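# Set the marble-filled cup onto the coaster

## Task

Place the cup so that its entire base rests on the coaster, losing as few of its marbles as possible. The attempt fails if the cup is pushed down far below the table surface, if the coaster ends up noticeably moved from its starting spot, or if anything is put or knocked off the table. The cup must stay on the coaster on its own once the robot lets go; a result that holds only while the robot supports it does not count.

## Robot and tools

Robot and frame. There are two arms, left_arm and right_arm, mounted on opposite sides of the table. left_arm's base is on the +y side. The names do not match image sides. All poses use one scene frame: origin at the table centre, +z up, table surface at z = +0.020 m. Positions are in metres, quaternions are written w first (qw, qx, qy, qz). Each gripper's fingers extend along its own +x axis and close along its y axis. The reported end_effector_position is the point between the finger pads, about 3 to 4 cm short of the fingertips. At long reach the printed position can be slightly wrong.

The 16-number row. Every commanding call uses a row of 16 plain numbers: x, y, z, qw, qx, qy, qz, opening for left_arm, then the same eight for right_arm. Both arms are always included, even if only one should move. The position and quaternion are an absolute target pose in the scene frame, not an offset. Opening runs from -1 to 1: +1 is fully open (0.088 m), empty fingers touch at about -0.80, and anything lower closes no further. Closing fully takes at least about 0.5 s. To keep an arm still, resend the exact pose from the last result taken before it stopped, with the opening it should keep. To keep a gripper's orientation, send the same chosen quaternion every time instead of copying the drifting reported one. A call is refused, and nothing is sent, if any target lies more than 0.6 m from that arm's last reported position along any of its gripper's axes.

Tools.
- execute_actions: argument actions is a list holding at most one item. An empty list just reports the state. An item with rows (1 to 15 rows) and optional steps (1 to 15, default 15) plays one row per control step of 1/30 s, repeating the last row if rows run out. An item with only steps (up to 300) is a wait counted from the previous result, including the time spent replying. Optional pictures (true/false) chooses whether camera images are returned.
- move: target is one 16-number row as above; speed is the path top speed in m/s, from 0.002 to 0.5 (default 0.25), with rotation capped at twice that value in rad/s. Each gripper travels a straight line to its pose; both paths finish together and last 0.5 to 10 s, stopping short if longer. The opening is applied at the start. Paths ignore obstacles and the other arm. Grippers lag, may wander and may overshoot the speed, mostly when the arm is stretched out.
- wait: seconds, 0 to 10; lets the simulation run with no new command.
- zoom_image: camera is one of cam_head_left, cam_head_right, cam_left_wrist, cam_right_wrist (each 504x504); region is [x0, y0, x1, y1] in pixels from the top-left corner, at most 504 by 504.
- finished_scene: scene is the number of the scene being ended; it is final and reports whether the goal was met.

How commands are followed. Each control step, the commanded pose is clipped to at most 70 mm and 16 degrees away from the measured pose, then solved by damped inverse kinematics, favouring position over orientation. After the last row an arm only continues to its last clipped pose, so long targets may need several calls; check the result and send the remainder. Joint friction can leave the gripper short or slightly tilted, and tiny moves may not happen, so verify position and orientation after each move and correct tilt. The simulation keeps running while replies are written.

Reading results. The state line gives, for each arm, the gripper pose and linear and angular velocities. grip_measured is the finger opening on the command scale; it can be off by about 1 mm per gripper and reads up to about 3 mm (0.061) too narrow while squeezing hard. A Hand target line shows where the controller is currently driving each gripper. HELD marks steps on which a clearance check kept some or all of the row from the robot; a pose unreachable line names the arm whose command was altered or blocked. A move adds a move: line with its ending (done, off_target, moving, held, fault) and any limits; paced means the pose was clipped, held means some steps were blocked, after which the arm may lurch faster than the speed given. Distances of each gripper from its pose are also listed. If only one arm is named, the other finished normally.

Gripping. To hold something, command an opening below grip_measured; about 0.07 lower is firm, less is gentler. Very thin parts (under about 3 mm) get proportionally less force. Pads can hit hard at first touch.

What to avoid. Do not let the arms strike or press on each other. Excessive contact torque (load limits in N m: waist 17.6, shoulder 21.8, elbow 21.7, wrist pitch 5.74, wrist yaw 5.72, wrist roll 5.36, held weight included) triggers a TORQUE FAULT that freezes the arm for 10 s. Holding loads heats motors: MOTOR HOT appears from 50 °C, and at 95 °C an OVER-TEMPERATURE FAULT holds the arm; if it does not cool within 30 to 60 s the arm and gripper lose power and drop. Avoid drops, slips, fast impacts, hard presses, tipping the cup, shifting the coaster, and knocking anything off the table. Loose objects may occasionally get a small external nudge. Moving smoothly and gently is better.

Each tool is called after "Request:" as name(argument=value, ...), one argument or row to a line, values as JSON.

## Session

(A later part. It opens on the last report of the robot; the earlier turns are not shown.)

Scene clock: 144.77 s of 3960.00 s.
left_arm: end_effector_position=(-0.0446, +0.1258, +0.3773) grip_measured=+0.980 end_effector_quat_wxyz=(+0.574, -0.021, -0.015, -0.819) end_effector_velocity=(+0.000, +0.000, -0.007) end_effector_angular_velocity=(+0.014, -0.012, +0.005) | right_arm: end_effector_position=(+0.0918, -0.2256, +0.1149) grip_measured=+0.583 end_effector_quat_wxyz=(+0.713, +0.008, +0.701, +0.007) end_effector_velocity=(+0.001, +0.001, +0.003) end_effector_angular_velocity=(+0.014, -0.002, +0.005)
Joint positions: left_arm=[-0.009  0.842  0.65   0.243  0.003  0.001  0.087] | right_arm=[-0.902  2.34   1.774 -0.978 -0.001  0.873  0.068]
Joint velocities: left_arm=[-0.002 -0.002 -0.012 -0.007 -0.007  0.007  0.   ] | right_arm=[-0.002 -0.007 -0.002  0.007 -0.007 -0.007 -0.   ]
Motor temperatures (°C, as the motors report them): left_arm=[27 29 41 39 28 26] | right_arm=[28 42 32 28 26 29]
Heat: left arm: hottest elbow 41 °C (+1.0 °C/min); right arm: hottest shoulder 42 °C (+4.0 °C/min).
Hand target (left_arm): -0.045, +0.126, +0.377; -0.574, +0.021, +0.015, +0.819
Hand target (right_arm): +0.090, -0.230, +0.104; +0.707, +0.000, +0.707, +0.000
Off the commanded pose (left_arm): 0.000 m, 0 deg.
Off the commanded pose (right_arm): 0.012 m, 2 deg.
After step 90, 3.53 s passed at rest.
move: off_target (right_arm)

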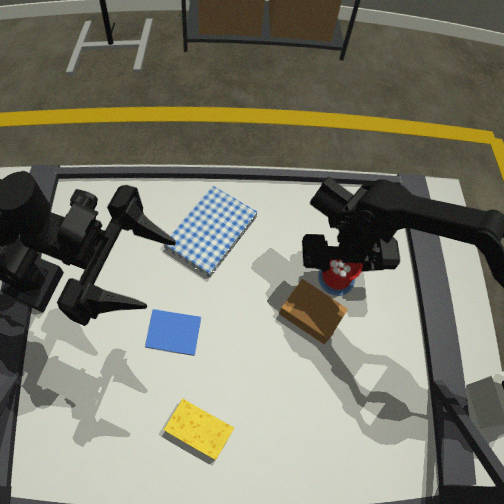

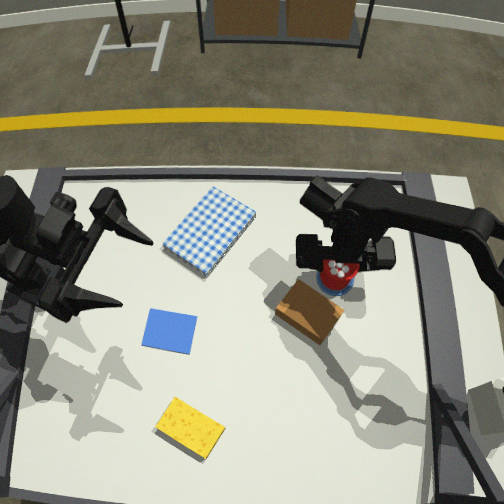

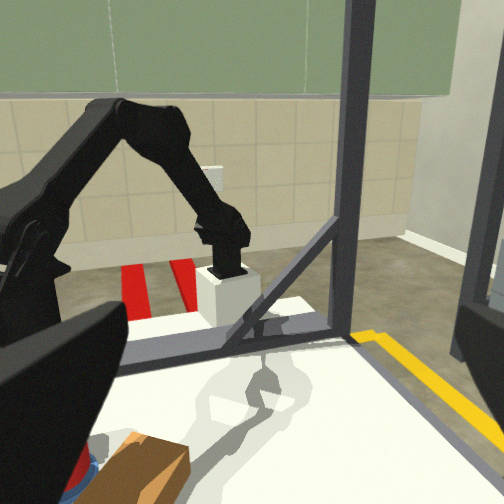

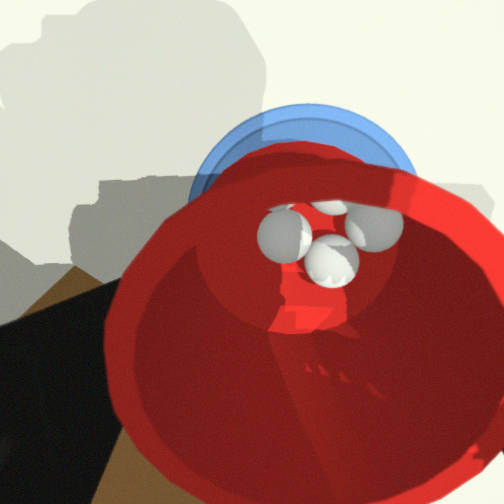

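Request:
move(
  target=[-0.0446,0.1258,0.3773,0.574,-0.021,-0.015,-0.819,1.0, 0.090,-0.230,0.098,0.7071,0,0.7071,0,0.51],
  speed=0.01,
)

Scene clock: 148.83 s of 3960.00 s.
left_arm: end_effector_position=(-0.0446, +0.1258, +0.3773) grip_measured=+0.980 end_effector_quat_wxyz=(+0.574, -0.021, -0.015, -0.819) end_effector_velocity=(+0.003, -0.000, -0.002) end_effector_angular_velocity=(+0.010, +0.005, +0.019) | right_arm: end_effector_position=(+0.0920, -0.2254, +0.1090) grip_measured=+0.583 end_effector_quat_wxyz=(+0.713, +0.008, +0.701, +0.007) end_effector_velocity=(+0.003, +0.000, -0.000) end_effector_angular_velocity=(+0.001, -0.010, +0.005)
Joint positions: left_arm=[-0.009  0.842  0.65   0.243  0.003  0.001  0.087] | right_arm=[-0.902  2.348  1.764 -0.959 -0.001  0.873  0.068]
Joint velocities: left_arm=[-0.002 -0.002 -0.002 -0.007 -0.022 -0.007 -0.   ] | right_arm=[-0.002  0.002  0.002  0.007  0.007 -0.007 -0.   ]
Motor temperatures (°C, as the motors report them): left_arm=[27 29 41 39 28 26] | right_arm=[28 41 32 28 26 29]
Heat: left arm: hottest elbow 41 °C (+1.0 °C/min); right arm: hottest shoulder 41 °C (+2.0 °C/min).
Hand target (left_arm): -0.045, +0.126, +0.377; -0.574, +0.021, +0.015, +0.819
Hand target (right_arm): +0.090, -0.230, +0.098; +0.707, +0.000, +0.707, +0.000
Off the commanded pose (left_arm): 0.000 m, 0 deg.
Off the commanded pose (right_arm): 0.012 m, 2 deg.
move: off_target (right_arm)

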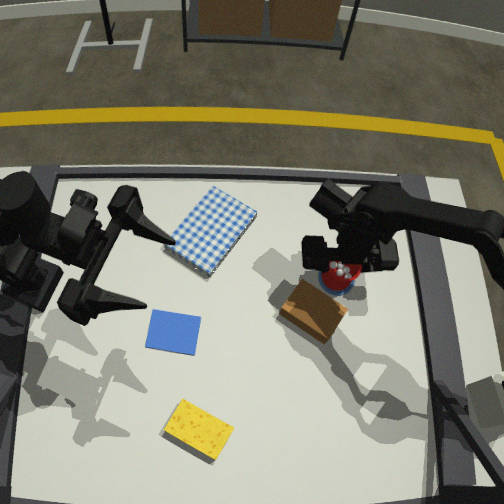

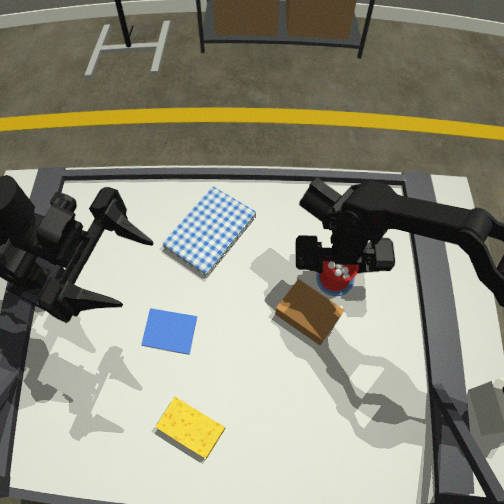

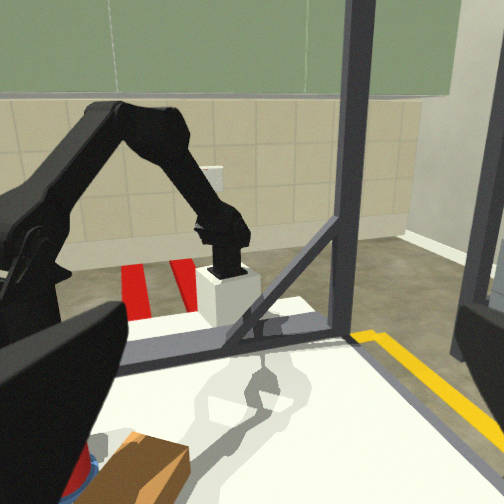

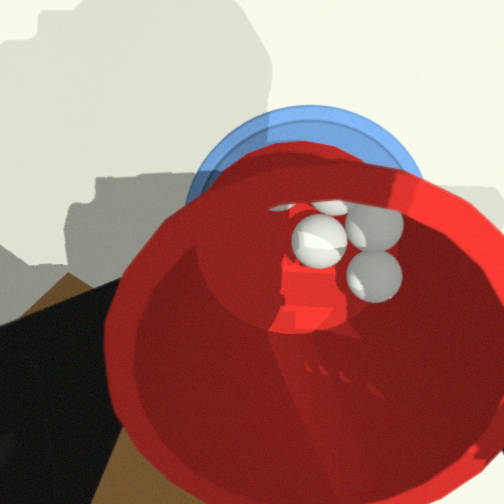

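Request:
move(
  target=[-0.0446,0.1258,0.3773,0.574,-0.021,-0.015,-0.819,1.0, 0.090,-0.230,0.093,0.7071,0,0.7071,0,0.51],
  speed=0.01,
)

Scene clock: 155.13 s of 3960.00 s.
left_arm: end_effector_position=(-0.0446, +0.1258, +0.3773) grip_measured=+0.980 end_effector_quat_wxyz=(+0.574, -0.021, -0.015, -0.819) end_effector_velocity=(-0.003, +0.003, -0.001) end_effector_angular_velocity=(+0.009, +0.019, -0.026) | right_arm: end_effector_position=(+0.0926, -0.2246, +0.1071) grip_measured=+0.583 end_effector_quat_wxyz=(+0.714, +0.009, +0.700, +0.009) end_effector_velocity=(-0.001, -0.001, -0.003) end_effector_angular_velocity=(+0.002, +0.007, +0.020)
Joint positions: left_arm=[-0.009  0.842  0.65   0.243  0.003  0.001  0.087] | right_arm=[-0.902  2.35   1.759 -0.946 -0.001  0.873  0.068]
Joint velocities: left_arm=[-0.002 -0.007 -0.002 -0.007  0.022 -0.022  0.   ] | right_arm=[-0.002  0.002 -0.007  0.007 -0.007 -0.022 -0.   ]
Motor temperatures (°C, as the motors report them): left_arm=[27 29 41 39 28 26] | right_arm=[28 41 32 28 26 29]
Heat: left arm: hottest elbow 41 °C (+1.0 °C/min); right arm: hottest shoulder 41 °C (+2.0 °C/min).
Hand target (left_arm): -0.045, +0.126, +0.377; -0.574, +0.021, +0.015, +0.819
Hand target (right_arm): +0.090, -0.230, +0.093; +0.707, -0.000, +0.707, -0.000
Off the commanded pose (left_arm): 0.000 m, 0 deg.
Off the commanded pose (right_arm): 0.015 m, 2 deg.
After step 90, 1.40 s passed at rest.
move: off_target (right_arm)

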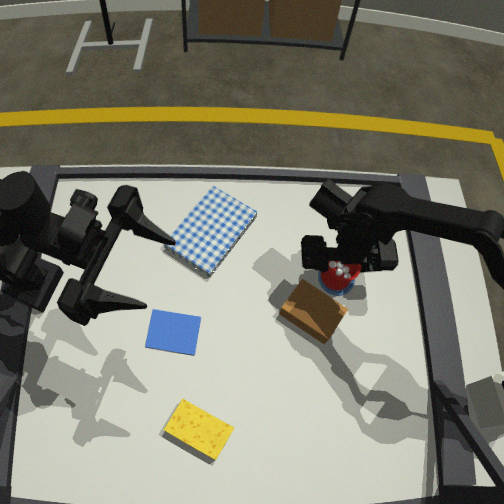

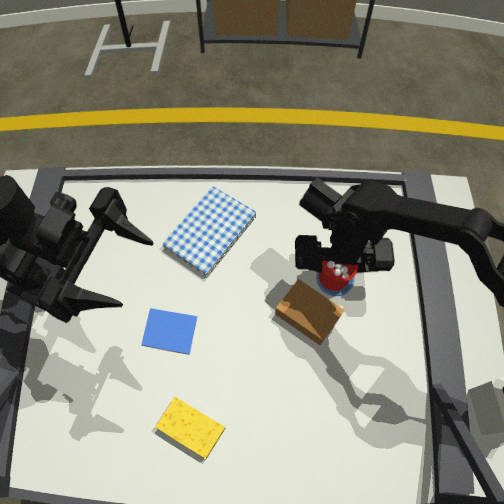

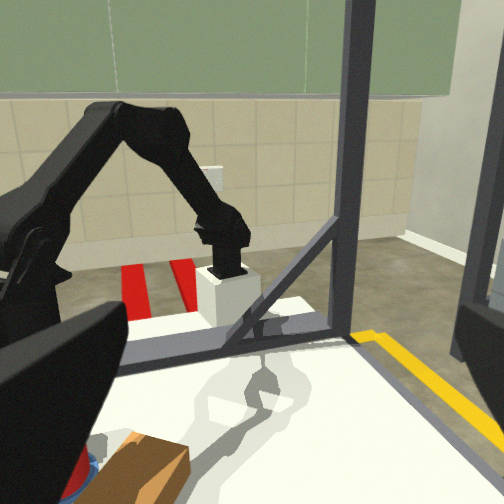

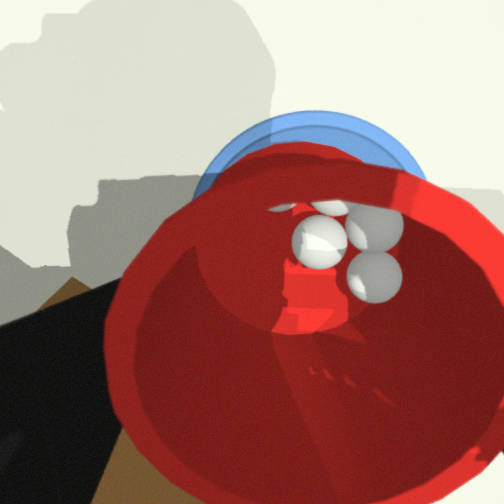

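Request:
execute_actions(
  actions=[
    {"rows": [[-0.0446,0.1258,0.3773,0.574,-0.021,-0.015,-0.819,1.0, 0.0926,-0.2246,0.1075,0.714,0.009,0.700,0.009,0.56],[-0.0446,0.1258,0.3773,0.574,-0.021,-0.015,-0.819,1.0, 0.0926,-0.2246,0.1075,0.714,0.009,0.700,0.009,0.59],[-0.0446,0.1258,0.3773,0.574,-0.021,-0.015,-0.819,1.0, 0.0926,-0.2246,0.1075,0.714,0.009,0.700,0.009,0.61],[-0.0446,0.1258,0.3773,0.574,-0.021,-0.015,-0.819,1.0, 0.0926,-0.2246,0.1075,0.714,0.009,0.700,0.009,0.64],[-0.0446,0.1258,0.3773,0.574,-0.021,-0.015,-0.819,1.0, 0.0926,-0.2246,0.1075,0.714,0.009,0.700,0.009,0.68],[-0.0446,0.1258,0.3773,0.574,-0.021,-0.015,-0.819,1.0, 0.0926,-0.2246,0.1075,0.714,0.009,0.700,0.009,0.73],[-0.0446,0.1258,0.3773,0.574,-0.021,-0.015,-0.819,1.0, 0.0926,-0.2246,0.1075,0.714,0.009,0.700,0.009,0.79],[-0.0446,0.1258,0.3773,0.574,-0.021,-0.015,-0.819,1.0, 0.0926,-0.2246,0.1075,0.714,0.009,0.700,0.009,0.86],[-0.0446,0.1258,0.3773,0.574,-0.021,-0.015,-0.819,1.0, 0.0926,-0.2246,0.1075,0.714,0.009,0.700,0.009,0.93],[-0.0446,0.1258,0.3773,0.574,-0.021,-0.015,-0.819,1.0, 0.0926,-0.2246,0.1075,0.714,0.009,0.700,0.009,1.0]], "steps": 15},
  ],
)

Scene clock: 162.20 s of 3960.00 s.
left_arm: end_effector_position=(-0.0446, +0.1258, +0.3773) grip_measured=+0.980 end_effector_quat_wxyz=(+0.574, -0.021, -0.015, -0.819) end_effector_velocity=(-0.000, +0.000, -0.008) end_effector_angular_velocity=(+0.028, -0.003, -0.005) | right_arm: end_effector_position=(+0.0924, -0.2249, +0.1070) grip_measured=+0.928 end_effector_quat_wxyz=(+0.714, +0.009, +0.700, +0.009) end_effector_velocity=(-0.002, -0.003, -0.001) end_effector_angular_velocity=(+0.005, +0.024, +0.001)
Joint positions: left_arm=[-0.009  0.842  0.65   0.243  0.003  0.001  0.087] | right_arm=[-0.902  2.35   1.759 -0.948 -0.001  0.873  0.084]
Joint velocities: left_arm=[ 0.002 -0.002 -0.007 -0.022  0.007 -0.007 -0.   ] | right_arm=[-0.007 -0.002 -0.007 -0.007 -0.022 -0.007  0.02 ]
Motor temperatures (°C, as the motors report them): left_arm=[27 29 41 40 28 26] | right_arm=[28 40 32 28 26 29]
Heat: left arm: hottest elbow 41 °C (+1.0 °C/min); right arm: hottest shoulder 40 °C (-1.0 °C/min).
Hand target (left_arm): -0.045, +0.126, +0.377; -0.574, +0.021, +0.015, +0.819
Hand target (right_arm): +0.093, -0.225, +0.107; +0.714, +0.009, +0.700, +0.009
Off the commanded pose (left_arm): 0.000 m, 0 deg.
Off the commanded pose (right_arm): 0.001 m, 0 deg.
Steps of this call (steps 1 to 90: nothing new was sent; then 3.57 s passed at rest; steps 91 to 105: all 15 steps of this action). Readings (end_effector_position):
91: left_arm (-0.0446, +0.1258, +0.3773) | right_arm (+0.0926, -0.2246, +0.1070)
92: left_arm (-0.0446, +0.1258, +0.3773) | right_arm (+0.0926, -0.2246, +0.1070)
94: left_arm (-0.0446, +0.1258, +0.3773) | right_arm (+0.0926, -0.2246, +0.1070)
98: left_arm (-0.0446, +0.1258, +0.3773) | right_arm (+0.0926, -0.2247, +0.1070)
105: the state above

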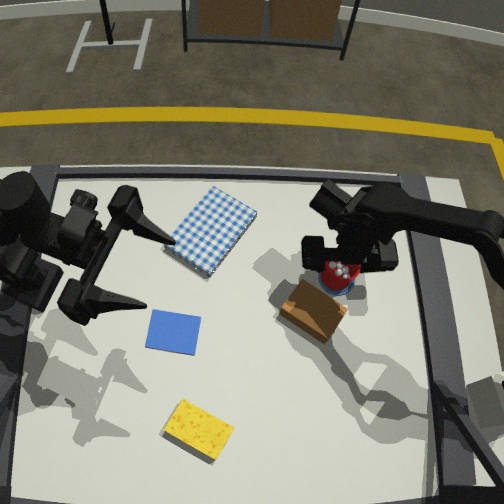

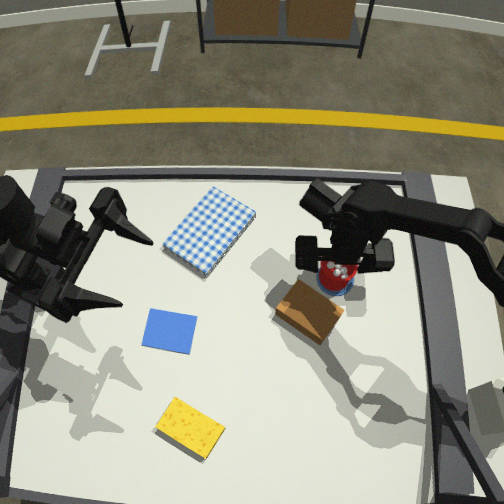

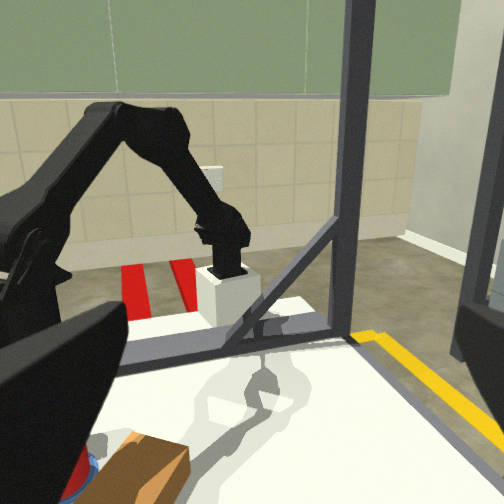

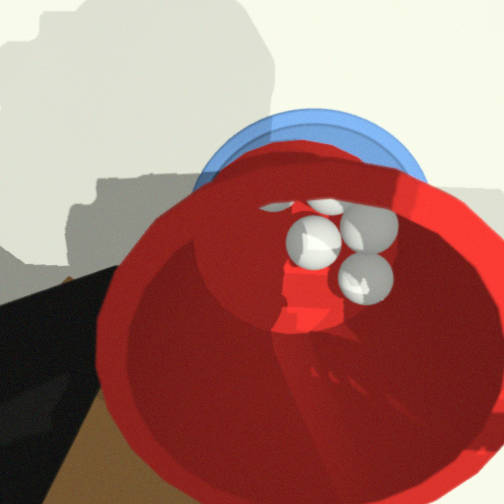

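Request:
move(
  target=[-0.0446,0.1258,0.3773,0.574,-0.021,-0.015,-0.819,1.0, 0.092,-0.219,0.185,0.7071,0,0.7071,0,1.0],
  speed=0.08,
)

Scene clock: 168.77 s of 3960.00 s.
left_arm: end_effector_position=(-0.0446, +0.1258, +0.3773) grip_measured=+0.980 end_effector_quat_wxyz=(+0.574, -0.021, -0.015, -0.819) end_effector_velocity=(-0.002, -0.000, -0.007) end_effector_angular_velocity=(+0.023, -0.016, -0.009) | right_arm: end_effector_position=(+0.0915, -0.2220, +0.1770) grip_measured=+0.981 end_effector_quat_wxyz=(+0.702, -0.005, +0.712, -0.005) end_effector_velocity=(-0.003, +0.000, +0.006) end_effector_angular_velocity=(+0.012, +0.019, +0.019)
Joint positions: left_arm=[-0.009  0.842  0.65   0.243  0.003  0.001  0.087] | right_arm=[-0.896  2.341  2.029 -1.279 -0.001  0.879  0.087]
Joint velocities: left_arm=[-0.002  0.002 -0.002 -0.022  0.007  0.007 -0.   ] | right_arm=[-0.002 -0.007  0.012 -0.022 -0.022 -0.022  0.   ]
Motor temperatures (°C, as the motors report them): left_arm=[27 29 41 40 28 26] | right_arm=[28 41 32 27 26 29]
Heat: left arm: hottest elbow 41 °C (+1.0 °C/min); right arm: hottest shoulder 41 °C (-2.0 °C/min).
Hand target (left_arm): -0.045, +0.126, +0.377; -0.574, +0.021, +0.015, +0.819
Hand target (right_arm): +0.092, -0.219, +0.185; +0.707, +0.000, +0.707, +0.000
Off the commanded pose (left_arm): 0.000 m, 0 deg.
Off the commanded pose (right_arm): 0.009 m, 1 deg.
After step 90, 2.07 s passed at rest.
move: off_target (right_arm)

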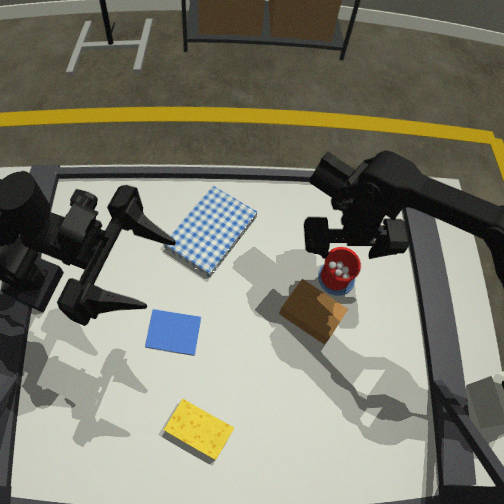

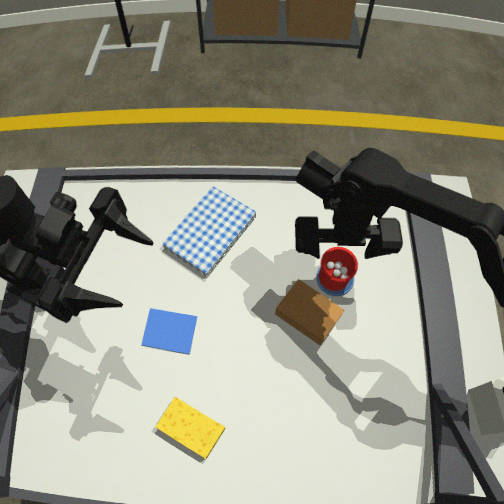

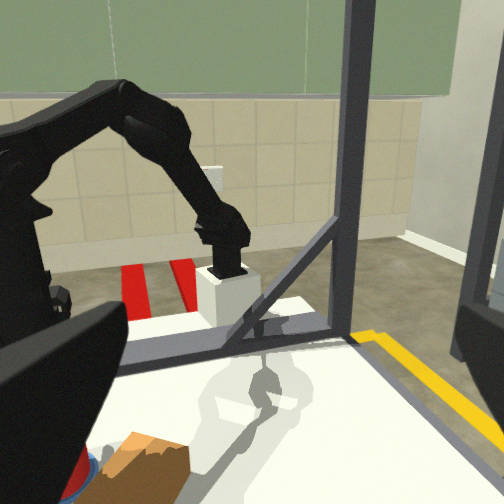

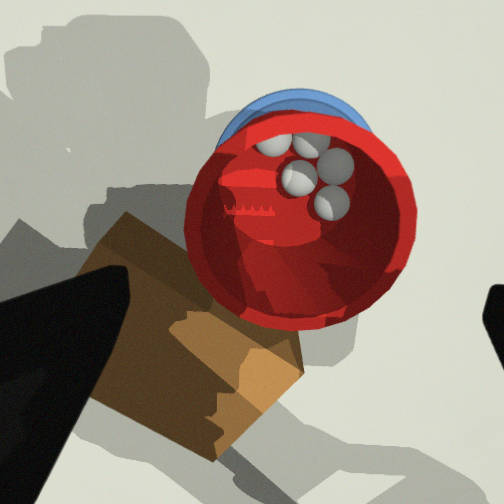

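Request:
zoom_image(
  camera="cam_head_left",
  region=[300, 235, 380, 315],
)

Request:
zoom_image(
  camera="cam_right_wrist",
  region=[170, 70, 430, 250],
)

Region (300, 235, 380, 315) of cam_head_left's 504x504 image, scaled by 6.300, with more detail than that image has.

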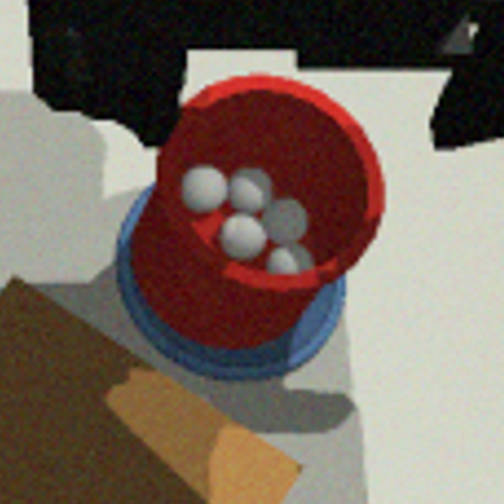

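Region (170, 70, 430, 250) of cam_right_wrist's 504x504 image, scaled by 1.938, with more detail than that image has; it fills the top 349 rows of this view, and the rest is white.

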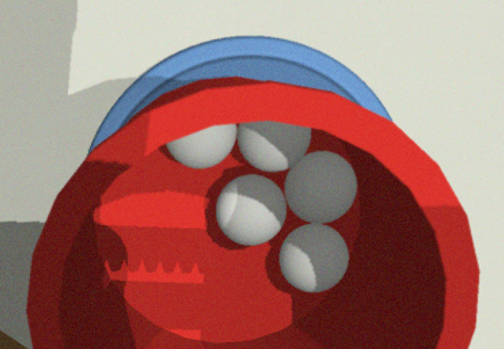

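Request:
finished_scene(
  scene=2,
)

The scene is finished: the task was done.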